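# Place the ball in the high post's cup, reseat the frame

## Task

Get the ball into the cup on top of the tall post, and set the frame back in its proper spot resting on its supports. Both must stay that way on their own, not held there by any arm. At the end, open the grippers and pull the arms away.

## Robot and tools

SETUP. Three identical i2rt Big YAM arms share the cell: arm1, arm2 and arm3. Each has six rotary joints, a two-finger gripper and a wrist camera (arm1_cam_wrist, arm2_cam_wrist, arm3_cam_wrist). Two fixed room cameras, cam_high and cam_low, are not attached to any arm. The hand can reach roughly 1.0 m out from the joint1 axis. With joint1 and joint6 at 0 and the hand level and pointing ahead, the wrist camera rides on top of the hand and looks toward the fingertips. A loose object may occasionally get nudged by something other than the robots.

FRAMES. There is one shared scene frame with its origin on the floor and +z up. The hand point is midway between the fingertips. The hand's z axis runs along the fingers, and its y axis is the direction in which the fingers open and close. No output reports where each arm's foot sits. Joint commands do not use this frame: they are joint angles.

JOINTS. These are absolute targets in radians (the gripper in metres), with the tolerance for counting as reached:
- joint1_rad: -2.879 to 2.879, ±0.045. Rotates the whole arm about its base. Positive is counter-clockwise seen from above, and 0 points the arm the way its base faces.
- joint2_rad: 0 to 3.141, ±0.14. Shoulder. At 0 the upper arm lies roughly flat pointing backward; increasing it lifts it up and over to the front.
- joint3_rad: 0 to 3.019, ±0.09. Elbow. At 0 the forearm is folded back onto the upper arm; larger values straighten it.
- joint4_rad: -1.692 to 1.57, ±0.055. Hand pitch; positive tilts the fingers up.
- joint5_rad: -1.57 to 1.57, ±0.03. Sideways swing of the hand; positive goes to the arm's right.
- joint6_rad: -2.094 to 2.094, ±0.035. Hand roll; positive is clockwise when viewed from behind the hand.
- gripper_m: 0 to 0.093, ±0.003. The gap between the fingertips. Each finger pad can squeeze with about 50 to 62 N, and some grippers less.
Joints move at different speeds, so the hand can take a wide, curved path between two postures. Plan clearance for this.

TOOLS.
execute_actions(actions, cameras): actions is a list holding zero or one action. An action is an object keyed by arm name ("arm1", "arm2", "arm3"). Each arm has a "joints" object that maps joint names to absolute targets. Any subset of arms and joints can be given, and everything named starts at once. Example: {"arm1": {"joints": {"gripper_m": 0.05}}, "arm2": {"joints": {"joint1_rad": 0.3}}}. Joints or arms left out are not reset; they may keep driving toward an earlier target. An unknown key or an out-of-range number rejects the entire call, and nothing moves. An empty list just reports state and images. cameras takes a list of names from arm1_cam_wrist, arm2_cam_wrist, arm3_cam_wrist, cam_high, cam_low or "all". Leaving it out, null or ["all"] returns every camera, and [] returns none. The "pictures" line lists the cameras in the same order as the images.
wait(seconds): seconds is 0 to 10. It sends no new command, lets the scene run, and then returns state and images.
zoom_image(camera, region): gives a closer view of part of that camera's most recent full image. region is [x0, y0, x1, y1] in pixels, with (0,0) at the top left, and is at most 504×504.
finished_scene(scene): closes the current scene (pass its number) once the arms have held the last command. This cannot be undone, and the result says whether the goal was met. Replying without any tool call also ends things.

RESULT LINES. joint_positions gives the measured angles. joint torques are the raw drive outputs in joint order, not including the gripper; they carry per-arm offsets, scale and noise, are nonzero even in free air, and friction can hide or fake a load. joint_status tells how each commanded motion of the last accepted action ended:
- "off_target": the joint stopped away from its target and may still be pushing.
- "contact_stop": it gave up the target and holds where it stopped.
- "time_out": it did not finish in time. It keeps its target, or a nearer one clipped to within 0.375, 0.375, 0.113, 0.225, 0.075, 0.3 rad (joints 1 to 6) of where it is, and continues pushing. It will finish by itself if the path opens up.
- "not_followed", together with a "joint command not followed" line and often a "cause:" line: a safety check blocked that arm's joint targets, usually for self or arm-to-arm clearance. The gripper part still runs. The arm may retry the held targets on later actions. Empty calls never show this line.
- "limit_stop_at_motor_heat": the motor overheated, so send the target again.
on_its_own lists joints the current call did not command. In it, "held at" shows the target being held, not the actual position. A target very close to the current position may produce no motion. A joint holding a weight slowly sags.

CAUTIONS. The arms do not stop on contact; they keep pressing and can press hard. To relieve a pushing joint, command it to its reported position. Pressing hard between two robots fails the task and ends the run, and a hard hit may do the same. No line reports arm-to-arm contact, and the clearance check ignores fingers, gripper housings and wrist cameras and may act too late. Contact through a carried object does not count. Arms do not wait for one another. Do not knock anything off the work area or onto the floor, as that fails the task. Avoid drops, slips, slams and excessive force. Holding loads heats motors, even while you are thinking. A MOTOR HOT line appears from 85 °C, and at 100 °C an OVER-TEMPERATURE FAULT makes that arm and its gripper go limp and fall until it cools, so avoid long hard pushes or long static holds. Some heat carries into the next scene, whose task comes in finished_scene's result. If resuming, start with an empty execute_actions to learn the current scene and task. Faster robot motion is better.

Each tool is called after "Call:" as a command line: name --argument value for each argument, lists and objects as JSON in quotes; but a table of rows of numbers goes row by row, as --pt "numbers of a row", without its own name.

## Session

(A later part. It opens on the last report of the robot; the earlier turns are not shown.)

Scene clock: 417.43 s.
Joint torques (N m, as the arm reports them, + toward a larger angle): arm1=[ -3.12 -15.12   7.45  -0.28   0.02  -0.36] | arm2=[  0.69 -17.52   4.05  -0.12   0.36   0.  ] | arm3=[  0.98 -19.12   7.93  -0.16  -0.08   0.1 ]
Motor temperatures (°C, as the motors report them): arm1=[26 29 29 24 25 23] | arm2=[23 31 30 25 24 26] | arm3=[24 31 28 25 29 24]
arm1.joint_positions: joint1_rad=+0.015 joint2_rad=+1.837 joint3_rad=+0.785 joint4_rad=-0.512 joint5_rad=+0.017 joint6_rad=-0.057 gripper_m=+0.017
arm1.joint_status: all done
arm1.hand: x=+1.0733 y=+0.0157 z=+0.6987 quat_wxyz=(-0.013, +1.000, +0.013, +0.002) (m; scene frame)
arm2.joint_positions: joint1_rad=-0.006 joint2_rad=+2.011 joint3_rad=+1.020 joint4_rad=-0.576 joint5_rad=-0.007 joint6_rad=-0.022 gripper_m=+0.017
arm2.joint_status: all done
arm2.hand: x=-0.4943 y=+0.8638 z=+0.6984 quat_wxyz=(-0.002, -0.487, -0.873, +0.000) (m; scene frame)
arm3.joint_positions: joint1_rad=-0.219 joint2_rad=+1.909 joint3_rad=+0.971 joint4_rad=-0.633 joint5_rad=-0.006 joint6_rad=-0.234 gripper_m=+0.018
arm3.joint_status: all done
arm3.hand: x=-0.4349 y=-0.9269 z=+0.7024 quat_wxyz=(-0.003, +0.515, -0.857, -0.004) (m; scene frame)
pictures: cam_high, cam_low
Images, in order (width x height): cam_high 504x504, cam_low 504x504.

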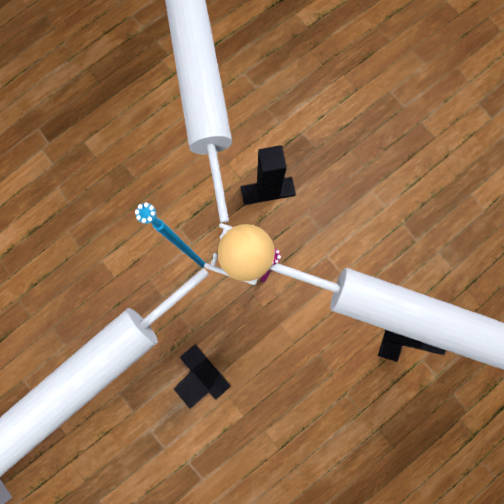

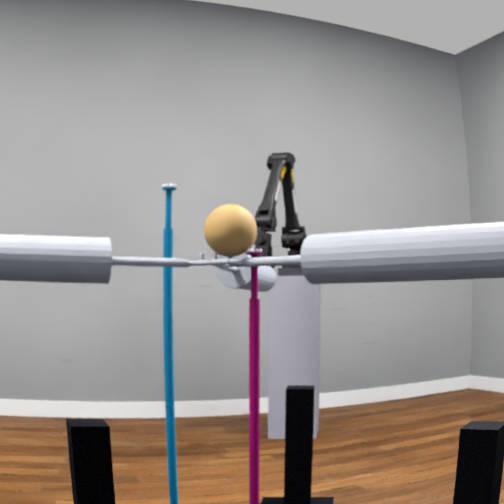

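Call:
execute_actions --actions '[{"arm1":{"joints":{"joint1_rad":-0.034,"joint2_rad":1.9,"joint3_rad":0.825,"joint4_rad":-0.485,"joint6_rad":-0.112}},"arm2":{"joints":{"joint2_rad":2.008,"joint3_rad":0.968,"joint4_rad":-0.53}},"arm3":{"joints":{"joint1_rad":-0.178,"joint2_rad":1.955,"joint3_rad":0.998,"joint4_rad":-0.608,"joint6_rad":-0.196}}}]' --cameras '["cam_high","cam_low"]'

Call:
zoom_image --camera "cam_low" --region '[170, 190, 300, 300]'

Scene clock: 428.03 s.
Joint torques (N m, as the arm reports them, + toward a larger angle): arm1=[ -3.62 -15.23   7.03  -0.09   0.22  -0.42] | arm2=[  0.96 -15.15   3.44   0.24   0.3    0.02] | arm3=[  1.72 -17.37   8.1    0.42  -0.24   0.17]
Motor temperatures (°C, as the motors report them): arm1=[26 29 29 24 25 23] | arm2=[23 31 30 25 24 26] | arm3=[24 31 28 25 29 24]
arm1.joint_positions: joint1_rad=-0.002 joint2_rad=+1.901 joint3_rad=+0.803 joint4_rad=-0.478 joint5_rad=+0.010 joint6_rad=-0.074 gripper_m=+0.017
arm1.joint_status: joint6_rad time_out (moved -0.018 of -0.055); the others done
arm1.on_its_own: joint6_rad reads -0.074 and still pushes toward -0.112 since a time_out
arm1.hand: x=+1.0704 y=+0.0214 z=+0.6791 quat_wxyz=(-0.009, +1.000, +0.014, +0.008) (m; scene frame)
arm2.joint_positions: joint1_rad=-0.006 joint2_rad=+2.011 joint3_rad=+0.988 joint4_rad=-0.526 joint5_rad=-0.005 joint6_rad=-0.022 gripper_m=+0.017
arm2.joint_status: all done
arm2.hand: x=-0.4976 y=+0.8688 z=+0.6919 quat_wxyz=(-0.009, -0.487, -0.873, +0.006) (m; scene frame)
arm3.joint_positions: joint1_rad=-0.203 joint2_rad=+1.948 joint3_rad=+0.980 joint4_rad=-0.609 joint5_rad=-0.001 joint6_rad=-0.219 gripper_m=+0.018
arm3.joint_status: all done
arm3.hand: x=-0.4383 y=-0.9217 z=+0.6878 quat_wxyz=(-0.001, +0.515, -0.857, +0.000) (m; scene frame)
pictures: cam_high, cam_low
Images, in order (width x height): cam_high 504x504, cam_low 504x504.

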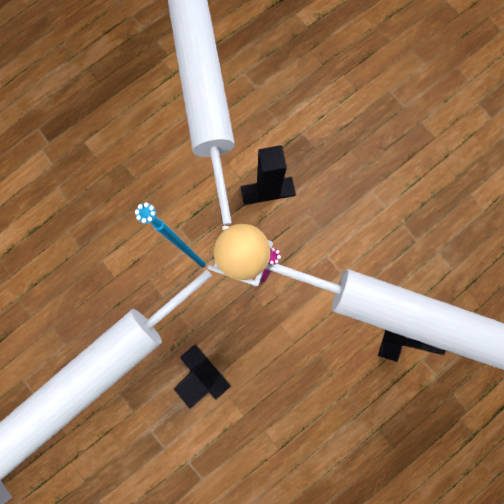

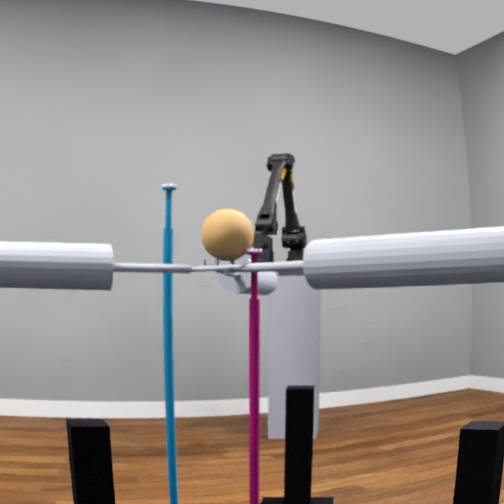

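Region (170, 190, 300, 300) of cam_low's 504x504 image, scaled by 3.877, with more detail than that image has; it fills the top 426 rows of this view, and the rest is white.

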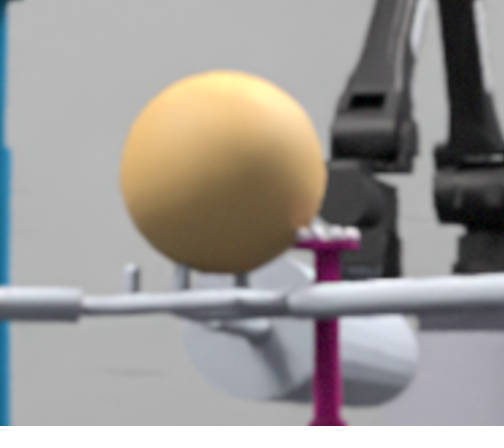

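Call:
execute_actions --actions '[{"arm1":{"joints":{"joint1_rad":-0.015,"joint2_rad":1.94,"joint3_rad":0.815,"joint4_rad":-0.43,"joint6_rad":-0.09}},"arm2":{"joints":{"joint2_rad":2.055,"joint3_rad":0.985,"joint4_rad":-0.5}},"arm3":{"joints":{"joint1_rad":-0.192,"joint2_rad":1.998,"joint3_rad":0.995,"joint4_rad":-0.558,"joint6_rad":-0.21}}}]' --cameras '["cam_high","cam_low"]'

Call:
zoom_image --camera "cam_low" --region '[170, 190, 300, 300]'

Scene clock: 436.77 s.
Joint torques (N m, as the arm reports them, + toward a larger angle): arm1=[ -2.27 -15.36   5.88   0.35   0.23  -0.21] | arm2=[  0.87 -14.75   4.62   0.02   0.27   0.02] | arm3=[  0.61 -17.81   7.34   0.78  -0.2    0.06]
Motor temperatures (°C, as the motors report them): arm1=[26 29 29 24 25 23] | arm2=[23 30 30 25 24 26] | arm3=[24 31 28 25 29 24]
arm1.joint_positions: joint1_rad=-0.002 joint2_rad=+1.943 joint3_rad=+0.803 joint4_rad=-0.431 joint5_rad=+0.011 joint6_rad=-0.074 gripper_m=+0.017
arm1.joint_status: all done
arm1.hand: x=+1.0700 y=+0.0217 z=+0.6638 quat_wxyz=(-0.010, +1.000, +0.014, +0.006) (m; scene frame)
arm2.joint_positions: joint1_rad=-0.006 joint2_rad=+2.049 joint3_rad=+0.988 joint4_rad=-0.487 joint5_rad=-0.005 joint6_rad=-0.022 gripper_m=+0.017
arm2.joint_status: all done
arm2.hand: x=-0.4980 y=+0.8692 z=+0.6757 quat_wxyz=(-0.010, -0.487, -0.873, +0.006) (m; scene frame)
arm3.joint_positions: joint1_rad=-0.204 joint2_rad=+1.992 joint3_rad=+0.980 joint4_rad=-0.565 joint5_rad=-0.002 joint6_rad=-0.219 gripper_m=+0.018
arm3.joint_status: all done
arm3.hand: x=-0.4379 y=-0.9215 z=+0.6694 quat_wxyz=(-0.001, +0.514, -0.858, -0.001) (m; scene frame)
pictures: cam_high, cam_low
Images, in order (width x height): cam_high 504x504, cam_low 504x504.

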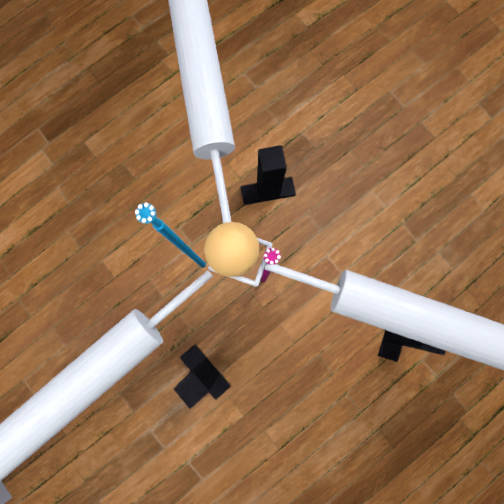

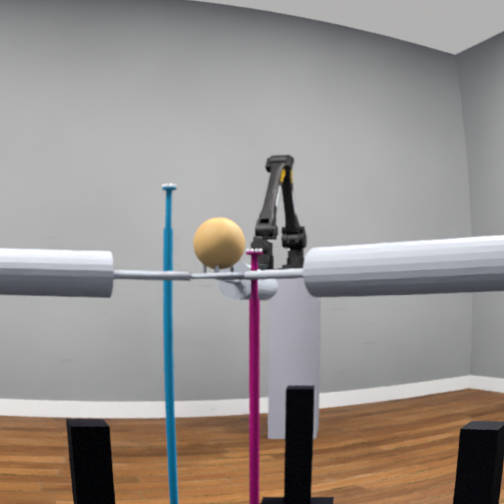

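Region (170, 190, 300, 300) of cam_low's 504x504 image, scaled by 3.877, with more detail than that image has; it fills the top 426 rows of this view, and the rest is white.

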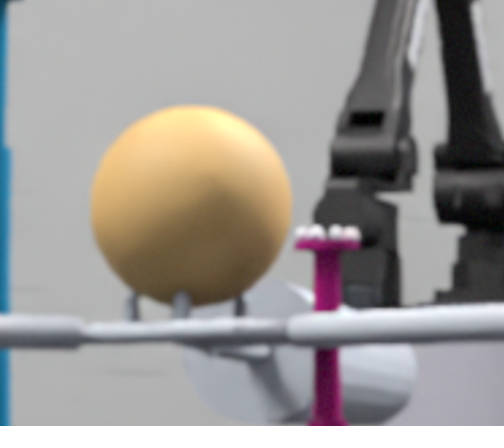

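Call:
execute_actions --actions '[{"arm1":{"joints":{"joint1_rad":0.03,"joint2_rad":1.878,"joint3_rad":0.70,"joint4_rad":-0.386,"joint6_rad":-0.045}},"arm2":{"joints":{"joint1_rad":0.06,"joint2_rad":2.105,"joint3_rad":1.095,"joint4_rad":-0.555,"joint6_rad":0.042}},"arm3":{"joints":{"joint1_rad":-0.285,"joint2_rad":2.022,"joint3_rad":1.055,"joint4_rad":-0.592,"joint6_rad":-0.302}}}]' --cameras '["cam_high"]'

Call:
zoom_image --camera "cam_high" --region '[130, 160, 330, 320]'

Scene clock: 451.33 s.
Joint torques (N m, as the arm reports them, + toward a larger angle): arm1=[ -0.38 -15.59   4.03   0.07  -0.14   0.  ] | arm2=[  0.54 -15.65   6.51  -0.5    0.06   0.06] | arm3=[ -0.55 -18.74   8.19  -0.02   0.25  -0.12]
Motor temperatures (°C, as the motors report them): arm1=[26 29 29 24 24 23] | arm2=[23 30 30 25 24 26] | arm3=[24 31 28 25 28 24]
arm1.joint_positions: joint1_rad=+0.018 joint2_rad=+1.897 joint3_rad=+0.701 joint4_rad=-0.382 joint5_rad=+0.022 joint6_rad=-0.054 gripper_m=+0.017
arm1.joint_status: all done
arm1.hand: x=+1.1066 y=+0.0150 z=+0.6647 quat_wxyz=(-0.015, +1.000, +0.013, +0.010) (m; scene frame)
arm2.joint_positions: joint1_rad=+0.055 joint2_rad=+2.104 joint3_rad=+1.075 joint4_rad=-0.531 joint5_rad=+0.001 joint6_rad=+0.043 gripper_m=+0.017
arm2.joint_status: all done
arm2.hand: x=-0.4620 y=+0.8628 z=+0.6688 quat_wxyz=(-0.004, -0.488, -0.873, +0.005) (m; scene frame)
arm3.joint_positions: joint1_rad=-0.278 joint2_rad=+2.020 joint3_rad=+1.034 joint4_rad=-0.581 joint5_rad=-0.015 joint6_rad=-0.293 gripper_m=+0.018
arm3.joint_status: all done
arm3.hand: x=-0.4016 y=-0.9282 z=+0.6689 quat_wxyz=(-0.004, +0.514, -0.858, -0.008) (m; scene frame)
pictures: cam_high
Images, in order (width x height): cam_high 504x504.

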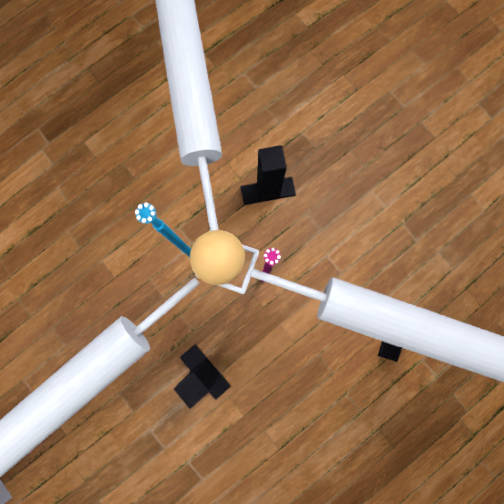

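Region (130, 160, 330, 320) of cam_high's 504x504 image, scaled by 2.520, with more detail than that image has; it fills the top 403 rows of this view, and the rest is white.

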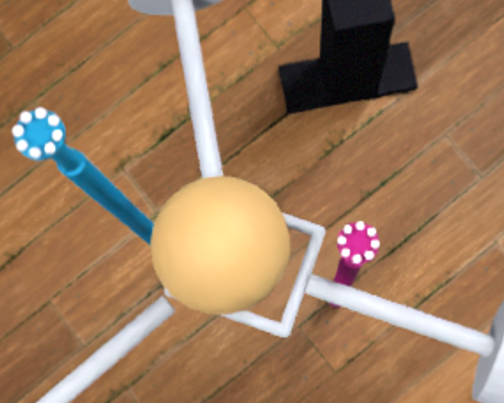

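Call:
execute_actions --actions '[{"arm1":{"joints":{"joint1_rad":0.018,"joint2_rad":1.485,"joint3_rad":0.79,"joint4_rad":-0.85,"joint6_rad":-0.055}},"arm2":{"joints":{"joint2_rad":1.797,"joint3_rad":1.142,"joint4_rad":-0.889}},"arm3":{"joints":{"joint1_rad":-0.278,"joint2_rad":1.724,"joint3_rad":1.13,"joint4_rad":-0.95,"joint6_rad":-0.295}}}]' --cameras '[]'

Call:
execute_actions --actions '[{"arm1":{"joints":{"joint2_rad":1.277,"joint3_rad":1.04,"joint4_rad":-1.295}},"arm2":{"joints":{"joint2_rad":1.614,"joint3_rad":1.345,"joint4_rad":-1.262}},"arm3":{"joints":{"joint2_rad":1.563,"joint3_rad":1.36,"joint4_rad":-1.33}}}]' --cameras '["cam_high","cam_low"]'

Scene clock: 466.43 s.
Joint torques (N m, as the arm reports them, + toward a larger angle): arm1=[ -1.67 -11.9   10.81  -0.75  -0.22  -0.07] | arm2=[  2.31 -14.48   9.73  -0.3    0.14   0.09] | arm3=[ -0.67 -17.59  11.3   -0.17   0.26  -0.09]
Motor temperatures (°C, as the motors report them): arm1=[26 29 28 24 24 23] | arm2=[23 30 31 25 24 26] | arm3=[24 31 28 25 28 24]
arm1.joint_positions: joint1_rad=+0.018 joint2_rad=+1.493 joint3_rad=+0.757 joint4_rad=-0.826 joint5_rad=+0.025 joint6_rad=-0.054 gripper_m=+0.017
arm1.joint_status: all done
arm1.hand: x=+1.1047 y=+0.0142 z=+0.8098 quat_wxyz=(-0.017, +1.000, +0.013, +0.001) (m; scene frame)
arm2.joint_positions: joint1_rad=+0.055 joint2_rad=+1.796 joint3_rad=+1.113 joint4_rad=-0.869 joint5_rad=+0.000 joint6_rad=+0.043 gripper_m=+0.017
arm2.joint_status: all done
arm2.hand: x=-0.4608 y=+0.8629 z=+0.8168 quat_wxyz=(-0.007, -0.488, -0.873, +0.006) (m; scene frame)
arm3.joint_positions: joint1_rad=-0.273 joint2_rad=+1.728 joint3_rad=+1.104 joint4_rad=-0.934 joint5_rad=-0.015 joint6_rad=-0.289 gripper_m=+0.018
arm3.joint_status: all done
arm3.hand: x=-0.4028 y=-0.9257 z=+0.8160 quat_wxyz=(-0.008, +0.515, -0.857, -0.009) (m; scene frame)
pictures: none
No camera images: the call's "cameras" was empty. Leave "cameras" out to get every camera's image.

Scene clock: 467.57 s.
Joint torques (N m, as the arm reports them, + toward a larger angle): arm1=[ -1.24 -10.63  15.88  -1.    -0.18  -0.08] | arm2=[  1.72 -15.15  12.24  -0.72   0.02   0.1 ] | arm3=[ -0.75 -17.06  14.29  -0.57   0.31  -0.09]
Motor temperatures (°C, as the motors report them): arm1=[26 29 29 24 24 23] | arm2=[23 30 32 25 24 26] | arm3=[24 31 28 25 28 24]
arm1.joint_positions: joint1_rad=+0.018 joint2_rad=+1.284 joint3_rad=+0.978 joint4_rad=-1.265 joint5_rad=+0.023 joint6_rad=-0.053 gripper_m=+0.017
arm1.joint_status: all done
arm1.hand: x=+1.1044 y=+0.0128 z=+0.9508 quat_wxyz=(-0.016, +1.000, +0.012, +0.006) (m; scene frame)
arm2.joint_positions: joint1_rad=+0.054 joint2_rad=+1.624 joint3_rad=+1.301 joint4_rad=-1.235 joint5_rad=+0.002 joint6_rad=+0.043 gripper_m=+0.017
arm2.joint_status: all done
arm2.hand: x=-0.4598 y=+0.8614 z=+0.9578 quat_wxyz=(-0.004, -0.489, -0.872, +0.006) (m; scene frame)
arm3.joint_positions: joint1_rad=-0.273 joint2_rad=+1.573 joint3_rad=+1.319 joint4_rad=-1.306 joint5_rad=-0.017 joint6_rad=-0.288 gripper_m=+0.018
arm3.joint_status: all done
arm3.hand: x=-0.4028 y=-0.9249 z=+0.9583 quat_wxyz=(-0.007, +0.515, -0.857, -0.010) (m; scene frame)
pictures: cam_high, cam_low
Images, in order (width x height): cam_high 504x504, cam_low 504x504.

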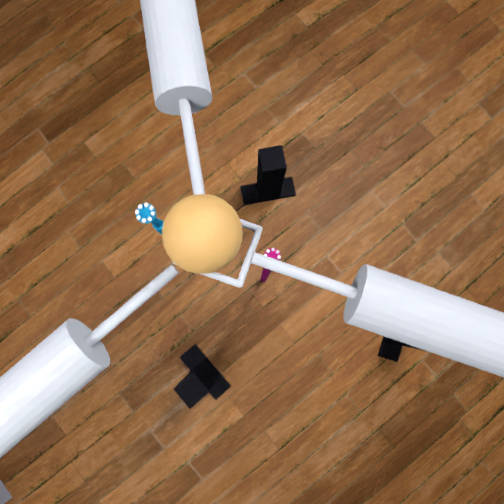

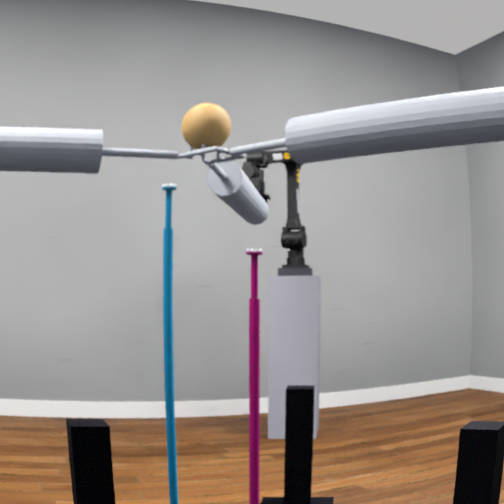

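Call:
execute_actions --actions '[{"arm1":{"joints":{"joint1_rad":0.228,"joint2_rad":1.22,"joint3_rad":0.995,"joint4_rad":-1.30,"joint6_rad":0.155}},"arm2":{"joints":{"joint1_rad":0.026,"joint2_rad":1.785,"joint3_rad":1.568,"joint4_rad":-1.315,"joint6_rad":0.012}},"arm3":{"joints":{"joint1_rad":-0.43,"joint2_rad":1.522,"joint3_rad":1.308,"joint4_rad":-1.322,"joint6_rad":-0.447}}}]' --cameras '[]'

Call:
execute_actions --actions '[{"arm1":{"joints":{"joint1_rad":0.445,"joint2_rad":1.198,"joint3_rad":0.978,"joint4_rad":-1.305,"joint6_rad":0.372}},"arm2":{"joints":{"joint1_rad":0.006,"joint2_rad":1.958,"joint3_rad":1.823,"joint4_rad":-1.397,"joint6_rad":-0.008}},"arm3":{"joints":{"joint1_rad":-0.589,"joint2_rad":1.5,"joint3_rad":1.282,"joint4_rad":-1.318,"joint6_rad":-0.606}}}]' --cameras '["cam_high","cam_low"]'

Call:
zoom_image --camera "cam_low" --region '[110, 100, 240, 220]'

Scene clock: 490.47 s.
Joint torques (N m, as the arm reports them, + toward a larger angle): arm1=[  1.11 -10.04  12.94   1.06  -0.43   0.15] | arm2=[  1.6  -17.72  13.57  -1.23   0.18   0.15] | arm3=[ -1.23 -17.41  13.38   0.91   0.53  -0.12]
Motor temperatures (°C, as the motors report them): arm1=[26 28 34 24 24 23] | arm2=[23 30 36 25 24 26] | arm3=[24 31 31 25 28 24]
arm1.joint_positions: joint1_rad=+0.205 joint2_rad=+1.230 joint3_rad=+0.966 joint4_rad=-1.324 joint5_rad=+0.032 joint6_rad=+0.133 gripper_m=+0.017
arm1.joint_status: all done
arm1.hand: x=+1.1276 y=-0.0469 z=+0.9631 quat_wxyz=(-0.021, +1.000, +0.013, +0.012) (m; scene frame)
arm2.joint_positions: joint1_rad=+0.021 joint2_rad=+1.803 joint3_rad=+1.509 joint4_rad=-1.276 joint5_rad=-0.002 joint6_rad=+0.008 gripper_m=+0.017
arm2.joint_status: all done
arm2.hand: x=-0.4378 y=+0.7976 z=+0.9464 quat_wxyz=(+0.001, -0.488, -0.873, +0.002) (m; scene frame)
arm3.joint_positions: joint1_rad=-0.420 joint2_rad=+1.543 joint3_rad=+1.275 joint4_rad=-1.334 joint5_rad=-0.023 joint6_rad=-0.436 gripper_m=+0.018
arm3.joint_status: all done
arm3.hand: x=-0.3768 y=-0.9892 z=+0.9551 quat_wxyz=(+0.013, +0.515, -0.857, -0.010) (m; scene frame)
pictures: none
No camera images: the call's "cameras" was empty. Leave "cameras" out to get every camera's image.

Scene clock: 491.47 s.
Joint torques (N m, as the arm reports them, + toward a larger angle): arm1=[  0.48 -10.17  13.32   1.26  -0.44   0.17] | arm2=[  1.51 -21.05  13.56  -1.28   0.22   0.14] | arm3=[ -1.21 -16.99  13.89   1.16   0.54  -0.13]
Motor temperatures (°C, as the motors report them): arm1=[26 28 34 24 24 23] | arm2=[23 30 37 25 24 26] | arm3=[24 31 31 25 28 24]
arm1.joint_positions: joint1_rad=+0.422 joint2_rad=+1.208 joint3_rad=+0.946 joint4_rad=-1.333 joint5_rad=+0.033 joint6_rad=+0.349 gripper_m=+0.017
arm1.joint_status: all done
arm1.hand: x=+1.1539 y=-0.1109 z=+0.9620 quat_wxyz=(-0.024, +1.000, +0.014, +0.011) (m; scene frame)
arm2.joint_positions: joint1_rad=+0.002 joint2_rad=+1.985 joint3_rad=+1.765 joint4_rad=-1.349 joint5_rad=-0.004 joint6_rad=-0.011 gripper_m=+0.017
arm2.joint_status: all done
arm2.hand: x=-0.4110 y=+0.7333 z=+0.9406 quat_wxyz=(-0.001, -0.488, -0.873, +0.001) (m; scene frame)
arm3.joint_positions: joint1_rad=-0.578 joint2_rad=+1.521 joint3_rad=+1.243 joint4_rad=-1.339 joint5_rad=-0.023 joint6_rad=-0.595 gripper_m=+0.018
arm3.joint_status: all done
arm3.hand: x=-0.3504 y=-1.0536 z=+0.9523 quat_wxyz=(+0.019, +0.515, -0.857, -0.014) (m; scene frame)
pictures: cam_high, cam_low
Images, in order (width x height): cam_high 504x504, cam_low 504x504.

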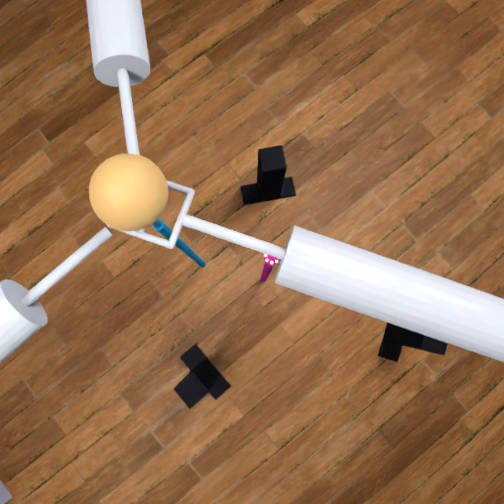

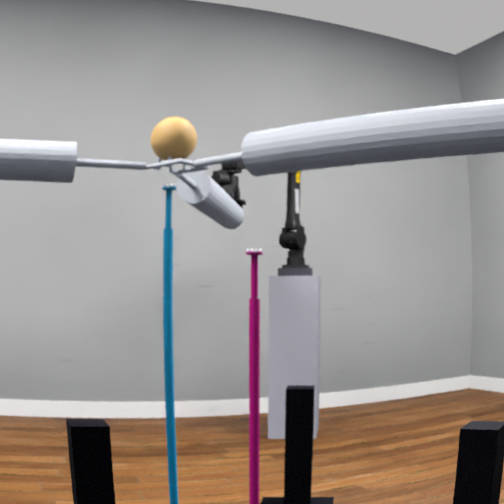

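Region (110, 100, 240, 220) of cam_low's 504x504 image, scaled by 3.877, with more detail than that image has; it fills the top 465 rows of this view, and the rest is white.

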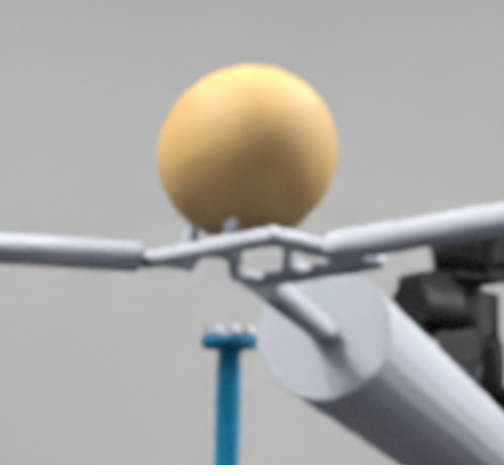

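Call:
execute_actions --actions '[{"arm1":{"joints":{"joint1_rad":0.475,"joint2_rad":1.24,"joint3_rad":0.91,"joint4_rad":-1.22,"joint6_rad":0.402}},"arm2":{"joints":{"joint2_rad":2.02,"joint3_rad":1.868,"joint4_rad":-1.385}},"arm3":{"joints":{"joint1_rad":-0.617,"joint2_rad":1.508,"joint3_rad":1.212,"joint4_rad":-1.25,"joint6_rad":-0.634}}}]' --cameras '["cam_high","cam_low"]'

Call:
zoom_image --camera "cam_low" --region '[120, 120, 220, 220]'

Call:
zoom_image --camera "cam_high" --region '[60, 130, 220, 280]'

Scene clock: 513.07 s.
Joint torques (N m, as the arm reports them, + toward a larger angle): arm1=[ 0.06 -9.02 11.88  1.   -0.31  0.09] | arm2=[  1.49 -19.55  14.19  -0.71   0.1    0.13] | arm3=[ -1.88 -15.95  12.51   1.48   0.56  -0.2 ]
Motor temperatures (°C, as the motors report them): arm1=[26 28 34 24 24 23] | arm2=[23 32 40 25 24 26] | arm3=[24 31 32 25 28 24]
arm1.joint_positions: joint1_rad=+0.458 joint2_rad=+1.245 joint3_rad=+0.892 joint4_rad=-1.240 joint5_rad=+0.028 joint6_rad=+0.388 gripper_m=+0.017
arm1.joint_status: all done
arm1.hand: x=+1.1553 y=-0.1234 z=+0.9311 quat_wxyz=(-0.022, +1.000, +0.012, +0.011) (m; scene frame)
arm2.joint_positions: joint1_rad=+0.000 joint2_rad=+2.033 joint3_rad=+1.802 joint4_rad=-1.359 joint5_rad=+0.000 joint6_rad=-0.011 gripper_m=+0.017
arm2.joint_status: all done
arm2.hand: x=-0.4080 y=+0.7245 z=+0.9256 quat_wxyz=(+0.009, -0.489, -0.872, -0.002) (m; scene frame)
arm3.joint_positions: joint1_rad=-0.597 joint2_rad=+1.520 joint3_rad=+1.185 joint4_rad=-1.279 joint5_rad=-0.024 joint6_rad=-0.613 gripper_m=+0.018
arm3.joint_status: all done
arm3.hand: x=-0.3520 y=-1.0633 z=+0.9317 quat_wxyz=(+0.017, +0.515, -0.857, -0.014) (m; scene frame)
pictures: cam_high, cam_low
Images, in order (width x height): cam_high 504x504, cam_low 504x504.

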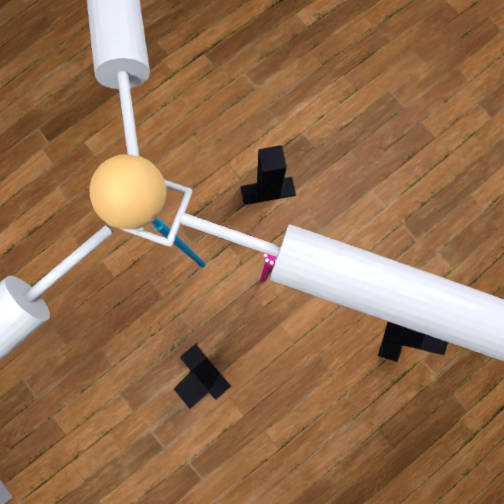

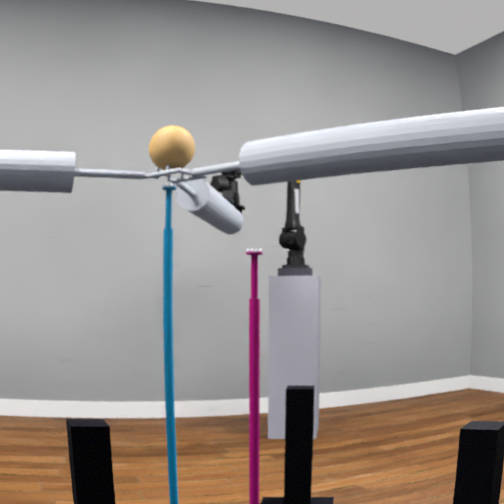

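Region (120, 120, 220, 220) of cam_low's 504x504 image, scaled by 5.040, with more detail than that image has.

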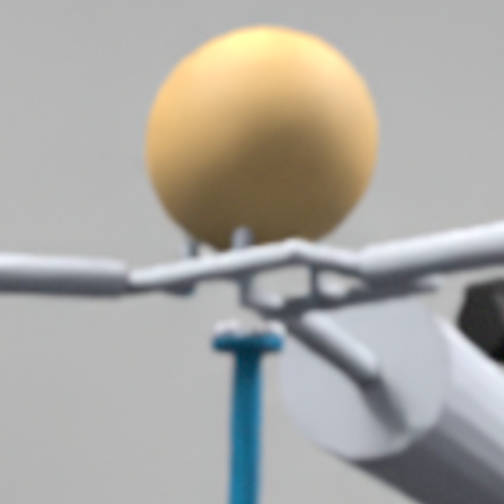

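Region (60, 130, 220, 280) of cam_high's 504x504 image, scaled by 3.150, with more detail than that image has; it fills the top 472 rows of this view, and the rest is white.

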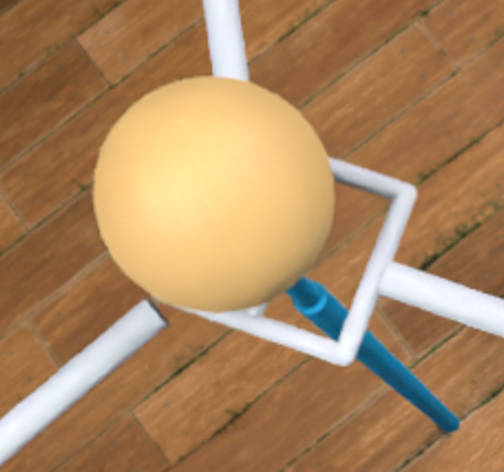

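Call:
execute_actions --actions '[{"arm1":{"joints":{"joint1_rad":0.462,"joint2_rad":1.22,"joint3_rad":0.868,"joint4_rad":-1.197,"joint6_rad":0.39}},"arm2":{"joints":{"joint1_rad":0.024,"joint2_rad":2.02,"joint3_rad":1.86,"joint4_rad":-1.373,"joint6_rad":0.01}},"arm3":{"joints":{"joint1_rad":-0.605,"joint2_rad":1.545,"joint3_rad":1.224,"joint4_rad":-1.225,"joint6_rad":-0.62}}}]' --cameras '["cam_high","cam_low"]'

Call:
zoom_image --camera "cam_low" --region '[120, 120, 220, 220]'

Call:
zoom_image --camera "cam_high" --region '[60, 130, 220, 280]'

Scene clock: 530.33 s.
Joint torques (N m, as the arm reports them, + toward a larger angle): arm1=[ -0.95 -10.25  10.94   0.76  -0.35  -0.04] | arm2=[  1.53 -20.41  13.58  -0.3    0.1    0.24] | arm3=[ -1.22 -14.97  13.7    1.52   0.48  -0.08]
Motor temperatures (°C, as the motors report them): arm1=[26 28 33 24 24 23] | arm2=[23 33 41 25 24 26] | arm3=[24 31 31 25 28 24]
arm1.joint_positions: joint1_rad=+0.458 joint2_rad=+1.236 joint3_rad=+0.856 joint4_rad=-1.211 joint5_rad=+0.030 joint6_rad=+0.388 gripper_m=+0.017
arm1.joint_status: all done
arm1.hand: x=+1.1612 y=-0.1205 z=+0.9210 quat_wxyz=(-0.022, +1.000, +0.012, +0.009) (m; scene frame)
arm2.joint_positions: joint1_rad=+0.010 joint2_rad=+2.033 joint3_rad=+1.802 joint4_rad=-1.356 joint5_rad=+0.000 joint6_rad=-0.002 gripper_m=+0.017
arm2.joint_status: all done
arm2.hand: x=-0.4023 y=+0.7271 z=+0.9256 quat_wxyz=(+0.008, -0.488, -0.873, -0.002) (m; scene frame)
arm3.joint_positions: joint1_rad=-0.597 joint2_rad=+1.544 joint3_rad=+1.185 joint4_rad=-1.253 joint5_rad=-0.022 joint6_rad=-0.613 gripper_m=+0.018
arm3.joint_status: all done
arm3.hand: x=-0.3460 y=-1.0605 z=+0.9219 quat_wxyz=(+0.016, +0.515, -0.857, -0.013) (m; scene frame)
pictures: cam_high, cam_low
Images, in order (width x height): cam_high 504x504, cam_low 504x504.

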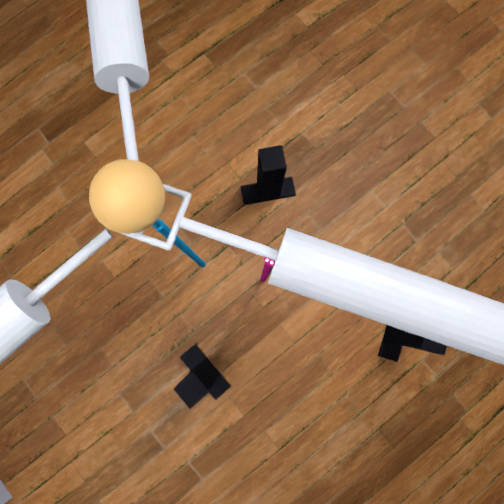

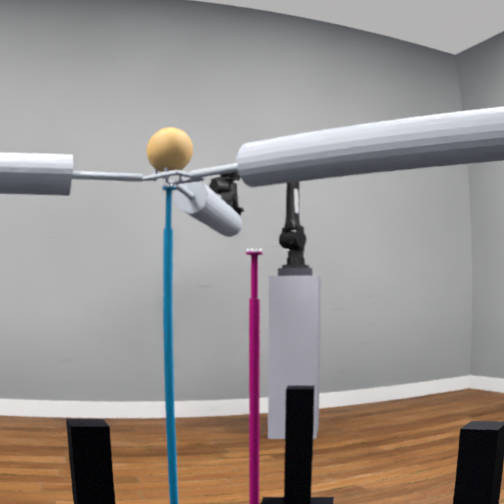

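Region (120, 120, 220, 220) of cam_low's 504x504 image, scaled by 5.040, with more detail than that image has.

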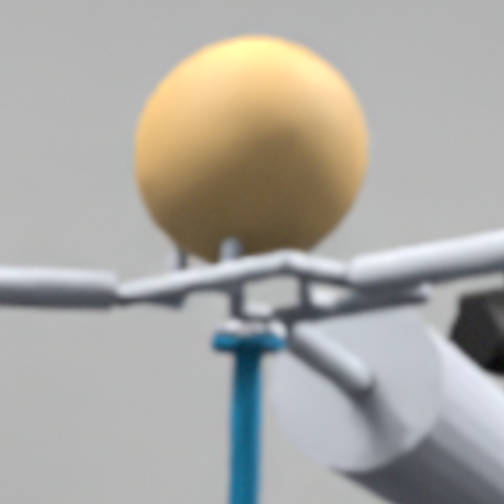

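Region (60, 130, 220, 280) of cam_high's 504x504 image, scaled by 3.150, with more detail than that image has; it fills the top 472 rows of this view, and the rest is white.

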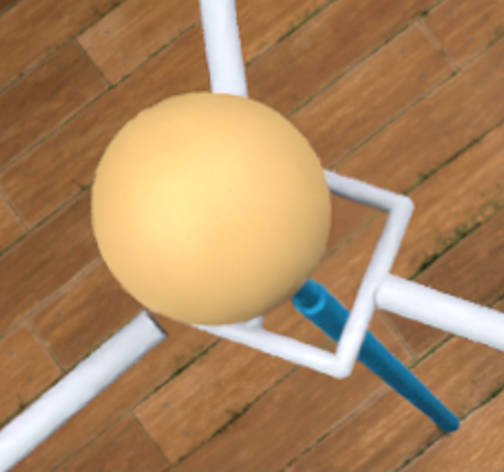

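Call:
execute_actions --actions '[{"arm1":{"joints":{"joint2_rad":1.265,"joint3_rad":0.828,"joint4_rad":-1.115}},"arm2":{"joints":{"joint1_rad":0.014,"joint2_rad":2.04,"joint3_rad":1.79,"joint4_rad":-1.30,"joint6_rad":0.0}},"arm3":{"joints":{"joint1_rad":-0.6,"joint2_rad":1.558,"joint3_rad":1.166,"joint4_rad":-1.155,"joint6_rad":-0.615}}}]' --cameras '["cam_high","cam_low"]'

Call:
zoom_image --camera "cam_low" --region '[120, 120, 220, 220]'

Scene clock: 541.60 s.
Joint torques (N m, as the arm reports them, + toward a larger angle): arm1=[-0.71 -9.85 10.75  0.85 -0.2  -0.01] | arm2=[  1.46 -20.72   9.73   0.89   0.09   0.14] | arm3=[ -0.52 -15.76  12.23   1.6    0.39  -0.04]
Motor temperatures (°C, as the motors report them): arm1=[26 28 33 24 24 23] | arm2=[23 33 41 25 24 26] | arm3=[24 31 32 25 28 24]
arm1.joint_positions: joint1_rad=+0.458 joint2_rad=+1.269 joint3_rad=+0.813 joint4_rad=-1.131 joint5_rad=+0.025 joint6_rad=+0.388 gripper_m=+0.017
arm1.joint_status: all done
arm1.hand: x=+1.1603 y=-0.1218 z=+0.8963 quat_wxyz=(-0.019, +1.000, +0.012, +0.009) (m; scene frame)
arm2.joint_positions: joint1_rad=+0.008 joint2_rad=+2.054 joint3_rad=+1.777 joint4_rad=-1.314 joint5_rad=+0.000 joint6_rad=-0.002 gripper_m=+0.017
arm2.joint_status: all done
arm2.hand: x=-0.4026 y=+0.7255 z=+0.9036 quat_wxyz=(+0.010, -0.489, -0.872, -0.003) (m; scene frame)
arm3.joint_positions: joint1_rad=-0.598 joint2_rad=+1.560 joint3_rad=+1.140 joint4_rad=-1.185 joint5_rad=-0.019 joint6_rad=-0.613 gripper_m=+0.018
arm3.joint_status: all done
arm3.hand: x=-0.3468 y=-1.0617 z=+0.8991 quat_wxyz=(+0.013, +0.514, -0.857, -0.011) (m; scene frame)
pictures: cam_high, cam_low
Images, in order (width x height): cam_high 504x504, cam_low 504x504.

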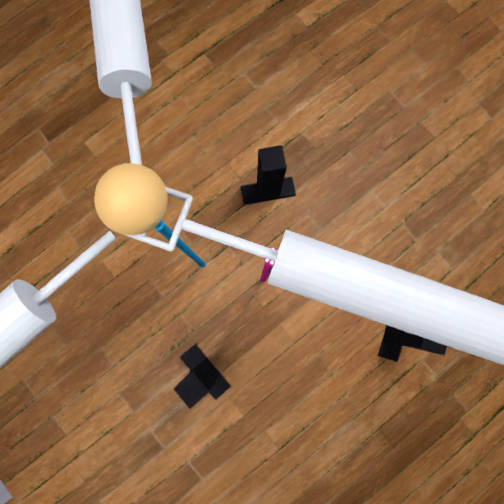

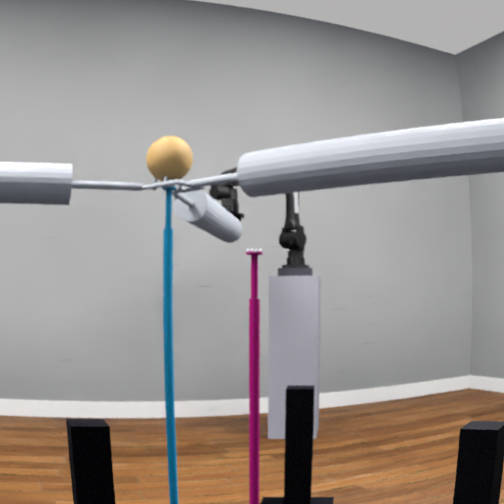

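Region (120, 120, 220, 220) of cam_low's 504x504 image, scaled by 5.040, with more detail than that image has.

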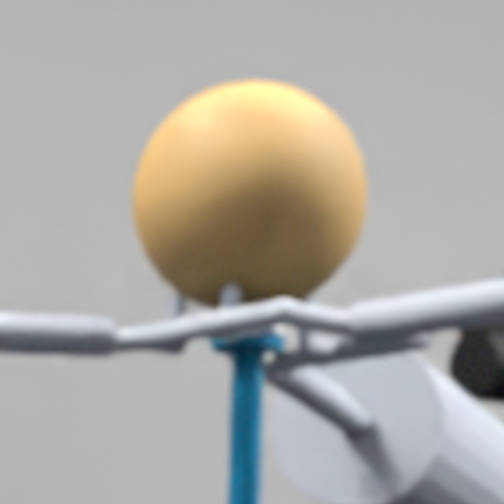

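Call:
execute_actions --actions '[{"arm1":{"joints":{"joint2_rad":1.303,"joint3_rad":0.784,"joint4_rad":-1.033}},"arm2":{"joints":{"joint2_rad":2.055,"joint3_rad":1.725,"joint4_rad":-1.225}},"arm3":{"joints":{"joint2_rad":1.59,"joint3_rad":1.123,"joint4_rad":-1.08}}}]' --cameras '[]'

Call:
execute_actions --actions '[{"arm1":{"joints":{"joint2_rad":1.347,"joint3_rad":0.746,"joint4_rad":-0.952}},"arm2":{"joints":{"joint2_rad":2.08,"joint3_rad":1.695,"joint4_rad":-1.17}},"arm3":{"joints":{"joint2_rad":1.623,"joint3_rad":1.09,"joint4_rad":-1.014}}}]' --cameras '["cam_high","cam_low"]'

Call:
zoom_image --camera "cam_low" --region '[120, 140, 220, 240]'

Scene clock: 558.07 s.
Joint torques (N m, as the arm reports them, + toward a larger angle): arm1=[-0.91 -9.43 10.23  0.96 -0.27 -0.04] | arm2=[  1.89 -20.07   8.87   0.62   0.09   0.12] | arm3=[ -0.55 -15.25  11.68   1.8    0.43  -0.04]
Motor temperatures (°C, as the motors report them): arm1=[26 28 32 24 24 23] | arm2=[23 33 39 25 24 26] | arm3=[24 31 31 25 28 24]
arm1.joint_positions: joint1_rad=+0.458 joint2_rad=+1.308 joint3_rad=+0.773 joint4_rad=-1.053 joint5_rad=+0.027 joint6_rad=+0.388 gripper_m=+0.017
arm1.joint_status: all done
arm1.hand: x=+1.1601 y=-0.1213 z=+0.8714 quat_wxyz=(-0.020, +1.000, +0.012, +0.008) (m; scene frame)
arm2.joint_positions: joint1_rad=+0.008 joint2_rad=+2.065 joint3_rad=+1.723 joint4_rad=-1.233 joint5_rad=+0.000 joint6_rad=-0.002 gripper_m=+0.017
arm2.joint_status: all done
arm2.hand: x=-0.4030 y=+0.7259 z=+0.8772 quat_wxyz=(+0.003, -0.489, -0.872, +0.001) (m; scene frame)
arm3.joint_positions: joint1_rad=-0.598 joint2_rad=+1.589 joint3_rad=+1.100 joint4_rad=-1.115 joint5_rad=-0.020 joint6_rad=-0.613 gripper_m=+0.018
arm3.joint_status: all done
arm3.hand: x=-0.3471 y=-1.0615 z=+0.8734 quat_wxyz=(+0.012, +0.514, -0.857, -0.012) (m; scene frame)
pictures: none
No camera images: the call's "cameras" was empty. Leave "cameras" out to get every camera's image.

Scene clock: 558.80 s.
Joint torques (N m, as the arm reports them, + toward a larger angle): arm1=[ -1.45 -10.     9.71   0.9   -0.26  -0.03] | arm2=[  1.38 -21.3    8.68   0.68   0.12   0.13] | arm3=[ -0.54 -15.27  11.31   1.81   0.42  -0.04]
Motor temperatures (°C, as the motors report them): arm1=[26 28 32 24 24 23] | arm2=[23 33 39 25 24 26] | arm3=[24 31 31 25 28 24]
arm1.joint_positions: joint1_rad=+0.458 joint2_rad=+1.353 joint3_rad=+0.735 joint4_rad=-0.970 joint5_rad=+0.028 joint6_rad=+0.388 gripper_m=+0.017
arm1.joint_status: all done
arm1.hand: x=+1.1602 y=-0.1211 z=+0.8460 quat_wxyz=(-0.020, +1.000, +0.012, +0.008) (m; scene frame)
arm2.joint_positions: joint1_rad=+0.008 joint2_rad=+2.092 joint3_rad=+1.693 joint4_rad=-1.177 joint5_rad=+0.000 joint6_rad=-0.002 gripper_m=+0.017
arm2.joint_status: all done
arm2.hand: x=-0.4031 y=+0.7260 z=+0.8507 quat_wxyz=(+0.003, -0.489, -0.872, +0.001) (m; scene frame)
arm3.joint_positions: joint1_rad=-0.598 joint2_rad=+1.622 joint3_rad=+1.066 joint4_rad=-1.048 joint5_rad=-0.020 joint6_rad=-0.613 gripper_m=+0.018
arm3.joint_status: all done
arm3.hand: x=-0.3470 y=-1.0615 z=+0.8487 quat_wxyz=(+0.012, +0.514, -0.857, -0.012) (m; scene frame)
pictures: cam_high, cam_low
Images, in order (width x height): cam_high 504x504, cam_low 504x504.

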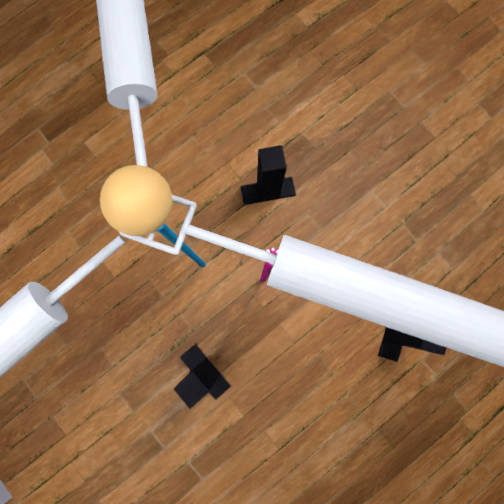

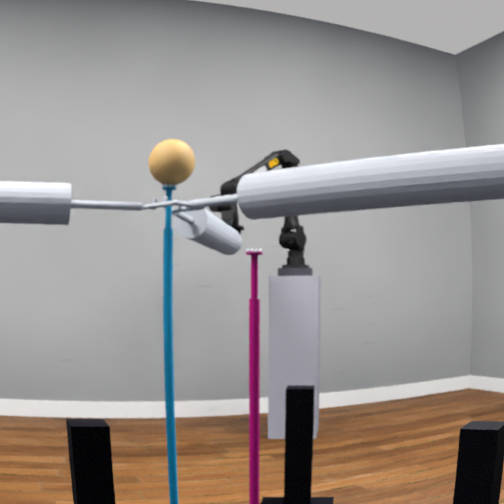

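Region (120, 140, 220, 240) of cam_low's 504x504 image, scaled by 5.040, with more detail than that image has.

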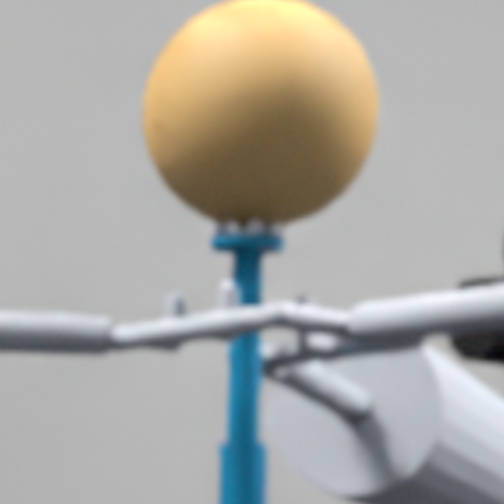

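Call:
execute_actions --actions '[{"arm1":{"joints":{"joint1_rad":0.258,"joint2_rad":1.39,"joint3_rad":0.79,"joint4_rad":-0.95,"joint6_rad":0.187}},"arm2":{"joints":{"joint1_rad":0.008,"joint2_rad":1.937,"joint3_rad":1.458,"joint4_rad":-1.072}},"arm3":{"joints":{"joint1_rad":-0.445,"joint2_rad":1.608,"joint3_rad":1.075,"joint4_rad":-1.014,"joint6_rad":-0.46}}}]' --cameras '["cam_high","cam_low"]'

Call:
zoom_image --camera "cam_low" --region '[120, 140, 220, 240]'

Scene clock: 574.07 s.
Joint torques (N m, as the arm reports them, + toward a larger angle): arm1=[-2.11 -9.87 12.3  -0.23 -0.13 -0.2 ] | arm2=[  0.79 -18.89   8.36   0.81   0.28   0.13] | arm3=[  0.26 -16.84  10.67   0.79   0.11   0.03]
Motor temperatures (°C, as the motors report them): arm1=[26 28 32 24 24 23] | arm2=[23 34 37 25 24 26] | arm3=[24 31 31 25 28 24]
arm1.joint_positions: joint1_rad=+0.269 joint2_rad=+1.387 joint3_rad=+0.750 joint4_rad=-0.939 joint5_rad=+0.021 joint6_rad=+0.199 gripper_m=+0.017
arm1.joint_status: all done
arm1.hand: x=+1.1315 y=-0.0682 z=+0.8404 quat_wxyz=(-0.015, +1.000, +0.012, +0.006) (m; scene frame)
arm2.joint_positions: joint1_rad=+0.012 joint2_rad=+1.962 joint3_rad=+1.456 joint4_rad=-1.084 joint5_rad=-0.005 joint6_rad=-0.002 gripper_m=+0.017
arm2.joint_status: all done
arm2.hand: x=-0.4328 y=+0.7799 z=+0.8436 quat_wxyz=(+0.008, -0.488, -0.873, -0.004) (m; scene frame)
arm3.joint_positions: joint1_rad=-0.450 joint2_rad=+1.622 joint3_rad=+1.058 joint4_rad=-1.025 joint5_rad=-0.011 joint6_rad=-0.466 gripper_m=+0.018
arm3.joint_status: all done
arm3.hand: x=-0.3771 y=-1.0081 z=+0.8459 quat_wxyz=(+0.006, +0.514, -0.857, -0.005) (m; scene frame)
pictures: cam_high, cam_low
Images, in order (width x height): cam_high 504x504, cam_low 504x504.

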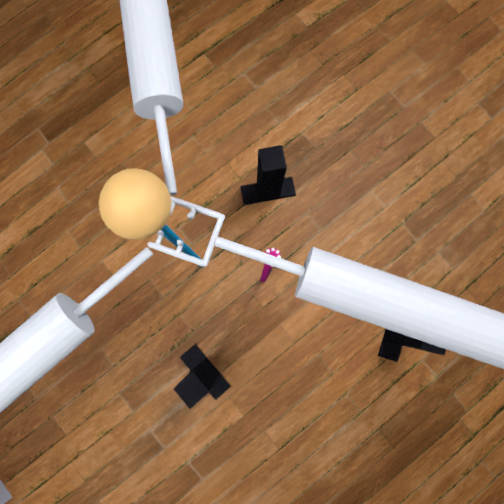

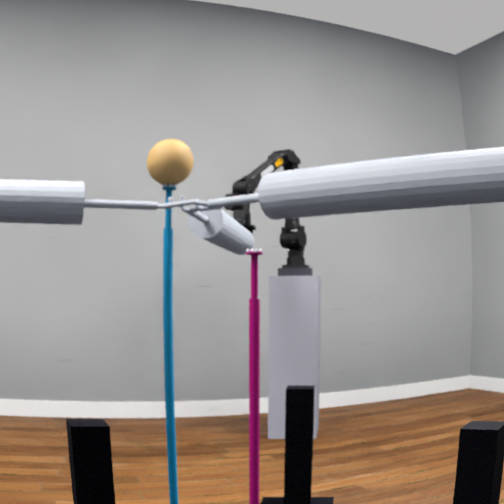

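Region (120, 140, 220, 240) of cam_low's 504x504 image, scaled by 5.040, with more detail than that image has.

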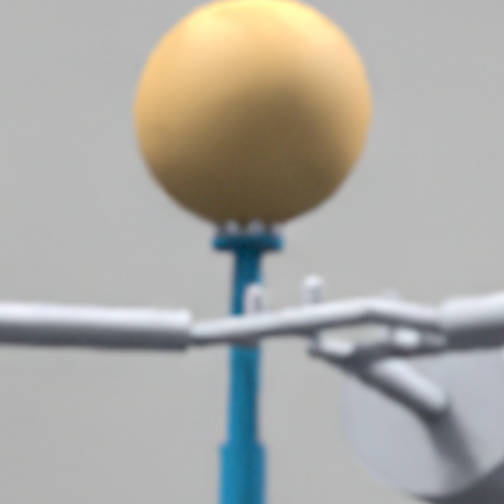

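Call:
execute_actions --actions '[{"arm1":{"joints":{"joint1_rad":-0.04,"joint2_rad":1.504,"joint3_rad":0.915,"joint4_rad":-0.96,"joint6_rad":-0.115}},"arm2":{"joints":{"joint1_rad":0.0,"joint2_rad":1.70,"joint3_rad":1.108,"joint4_rad":-0.955}},"arm3":{"joints":{"joint1_rad":-0.218,"joint2_rad":1.665,"joint3_rad":1.145,"joint4_rad":-1.029,"joint6_rad":-0.235}}}]' --cameras '[]'

Call:
execute_actions --actions '[{"arm1":{"joints":{"joint1_rad":-0.24,"joint2_rad":1.667,"joint3_rad":1.115,"joint4_rad":-0.997,"joint6_rad":-0.317}},"arm2":{"joints":{"joint2_rad":1.46,"joint3_rad":0.81,"joint4_rad":-0.897}},"arm3":{"joints":{"joint1_rad":-0.007,"joint2_rad":1.76,"joint3_rad":1.272,"joint4_rad":-1.063,"joint6_rad":-0.025}}}]' --cameras '[]'

Call:
execute_actions --actions '[{"arm1":{"joints":{"joint1_rad":-0.385,"joint2_rad":1.856,"joint3_rad":1.383,"joint4_rad":-1.076,"joint6_rad":-0.463}},"arm2":{"joints":{"joint1_rad":0.005,"joint2_rad":1.17,"joint3_rad":0.546,"joint4_rad":-0.93}},"arm3":{"joints":{"joint1_rad":0.16,"joint2_rad":1.9,"joint3_rad":1.48,"joint4_rad":-1.13,"joint6_rad":0.142}}}]' --cameras '["cam_high"]'

Scene clock: 600.27 s.
Joint torques (N m, as the arm reports them, + toward a larger angle): arm1=[ -2.95 -12.32  11.98  -0.46   0.06  -0.29] | arm2=[  0.83 -14.19   7.87   1.2    0.14   0.25] | arm3=[  0.17 -16.52  12.1    0.56   0.02   0.05]
Motor temperatures (°C, as the motors report them): arm1=[26 28 33 24 24 23] | arm2=[23 34 37 25 24 26] | arm3=[24 31 31 25 27 24]
arm1.joint_positions: joint1_rad=-0.016 joint2_rad=+1.505 joint3_rad=+0.879 joint4_rad=-0.943 joint5_rad=+0.015 joint6_rad=-0.091 gripper_m=+0.017
arm1.joint_status: all done
arm1.hand: x=+1.0759 y=+0.0261 z=+0.8417 quat_wxyz=(-0.012, +1.000, +0.015, +0.005) (m; scene frame)
arm2.joint_positions: joint1_rad=+0.000 joint2_rad=+1.710 joint3_rad=+1.104 joint4_rad=-0.977 joint5_rad=-0.001 joint6_rad=-0.012 gripper_m=+0.017
arm2.joint_status: all done
arm2.hand: x=-0.4930 y=+0.8671 z=+0.8524 quat_wxyz=(+0.006, -0.488, -0.873, -0.001) (m; scene frame)
arm3.joint_positions: joint1_rad=-0.222 joint2_rad=+1.663 joint3_rad=+1.115 joint4_rad=-1.031 joint5_rad=-0.008 joint6_rad=-0.241 gripper_m=+0.018
arm3.joint_status: all done
arm3.hand: x=-0.4278 y=-0.9204 z=+0.8476 quat_wxyz=(+0.001, +0.516, -0.857, -0.003) (m; scene frame)
pictures: none
No camera images: the call's "cameras" was empty. Leave "cameras" out to get every camera's image.

Scene clock: 601.23 s.
Joint torques (N m, as the arm reports them, + toward a larger angle): arm1=[ -3.19 -16.71  12.59  -0.88   0.21  -0.34] | arm2=[  1.35 -10.85   8.18   1.39   0.1    0.24] | arm3=[ -0.35 -18.44  12.22   0.04  -0.03  -0.01]
Motor temperatures (°C, as the motors report them): arm1=[26 28 33 24 24 23] | arm2=[23 34 37 25 24 26] | arm3=[24 31 31 25 27 24]
arm1.joint_positions: joint1_rad=-0.213 joint2_rad=+1.676 joint3_rad=+1.075 joint4_rad=-0.971 joint5_rad=+0.009 joint6_rad=-0.287 gripper_m=+0.017
arm1.joint_status: all done
arm1.hand: x=+1.0211 y=+0.1153 z=+0.8367 quat_wxyz=(-0.008, +1.000, +0.014, +0.007) (m; scene frame)
arm2.joint_positions: joint1_rad=+0.000 joint2_rad=+1.470 joint3_rad=+0.801 joint4_rad=-0.921 joint5_rad=+0.000 joint6_rad=-0.014 gripper_m=+0.017
arm2.joint_status: all done
arm2.hand: x=-0.5479 y=+0.9583 z=+0.8509 quat_wxyz=(+0.010, -0.488, -0.873, -0.002) (m; scene frame)
arm3.joint_positions: joint1_rad=-0.013 joint2_rad=+1.761 joint3_rad=+1.242 joint4_rad=-1.053 joint5_rad=-0.007 joint6_rad=-0.030 gripper_m=+0.018
arm3.joint_status: all done
arm3.hand: x=-0.4826 y=-0.8287 z=+0.8450 quat_wxyz=(-0.002, +0.515, -0.857, -0.003) (m; scene frame)
pictures: none
No camera images: the call's "cameras" was empty. Leave "cameras" out to get every camera's image.

Scene clock: 602.20 s.
Joint torques (N m, as the arm reports them, + toward a larger angle): arm1=[ -3.27 -20.85  13.81  -1.09   0.35  -0.35] | arm2=[ 1.56 -6.41  8.56  0.73 -0.01  0.26] | arm3=[  0.61 -21.9   13.15  -0.58   0.02   0.06]
Motor temperatures (°C, as the motors report them): arm1=[26 28 33 24 24 23] | arm2=[23 33 36 25 24 26] | arm3=[24 31 31 25 27 24]
arm1.joint_positions: joint1_rad=-0.359 joint2_rad=+1.867 joint3_rad=+1.332 joint4_rad=-1.044 joint5_rad=+0.005 joint6_rad=-0.433 gripper_m=+0.017
arm1.joint_status: all done
arm1.hand: x=+0.9684 y=+0.2072 z=+0.8310 quat_wxyz=(-0.005, +1.000, +0.014, +0.010) (m; scene frame)
arm2.joint_positions: joint1_rad=+0.000 joint2_rad=+1.186 joint3_rad=+0.532 joint4_rad=-0.941 joint5_rad=+0.003 joint6_rad=-0.014 gripper_m=+0.017
arm2.joint_status: all done
arm2.hand: x=-0.6026 y=+1.0493 z=+0.8485 quat_wxyz=(+0.012, -0.488, -0.873, -0.003) (m; scene frame)
arm3.joint_positions: joint1_rad=+0.150 joint2_rad=+1.908 joint3_rad=+1.443 joint4_rad=-1.105 joint5_rad=-0.008 joint6_rad=+0.133 gripper_m=+0.018
arm3.joint_status: all done
arm3.hand: x=-0.5339 y=-0.7373 z=+0.8395 quat_wxyz=(-0.002, +0.515, -0.857, -0.004) (m; scene frame)
pictures: cam_high
Images, in order (width x height): cam_high 504x504.

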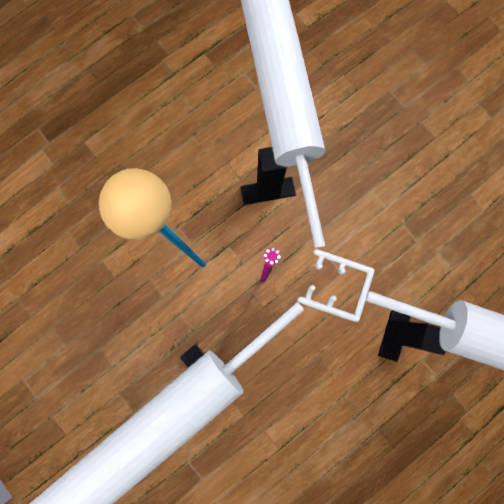

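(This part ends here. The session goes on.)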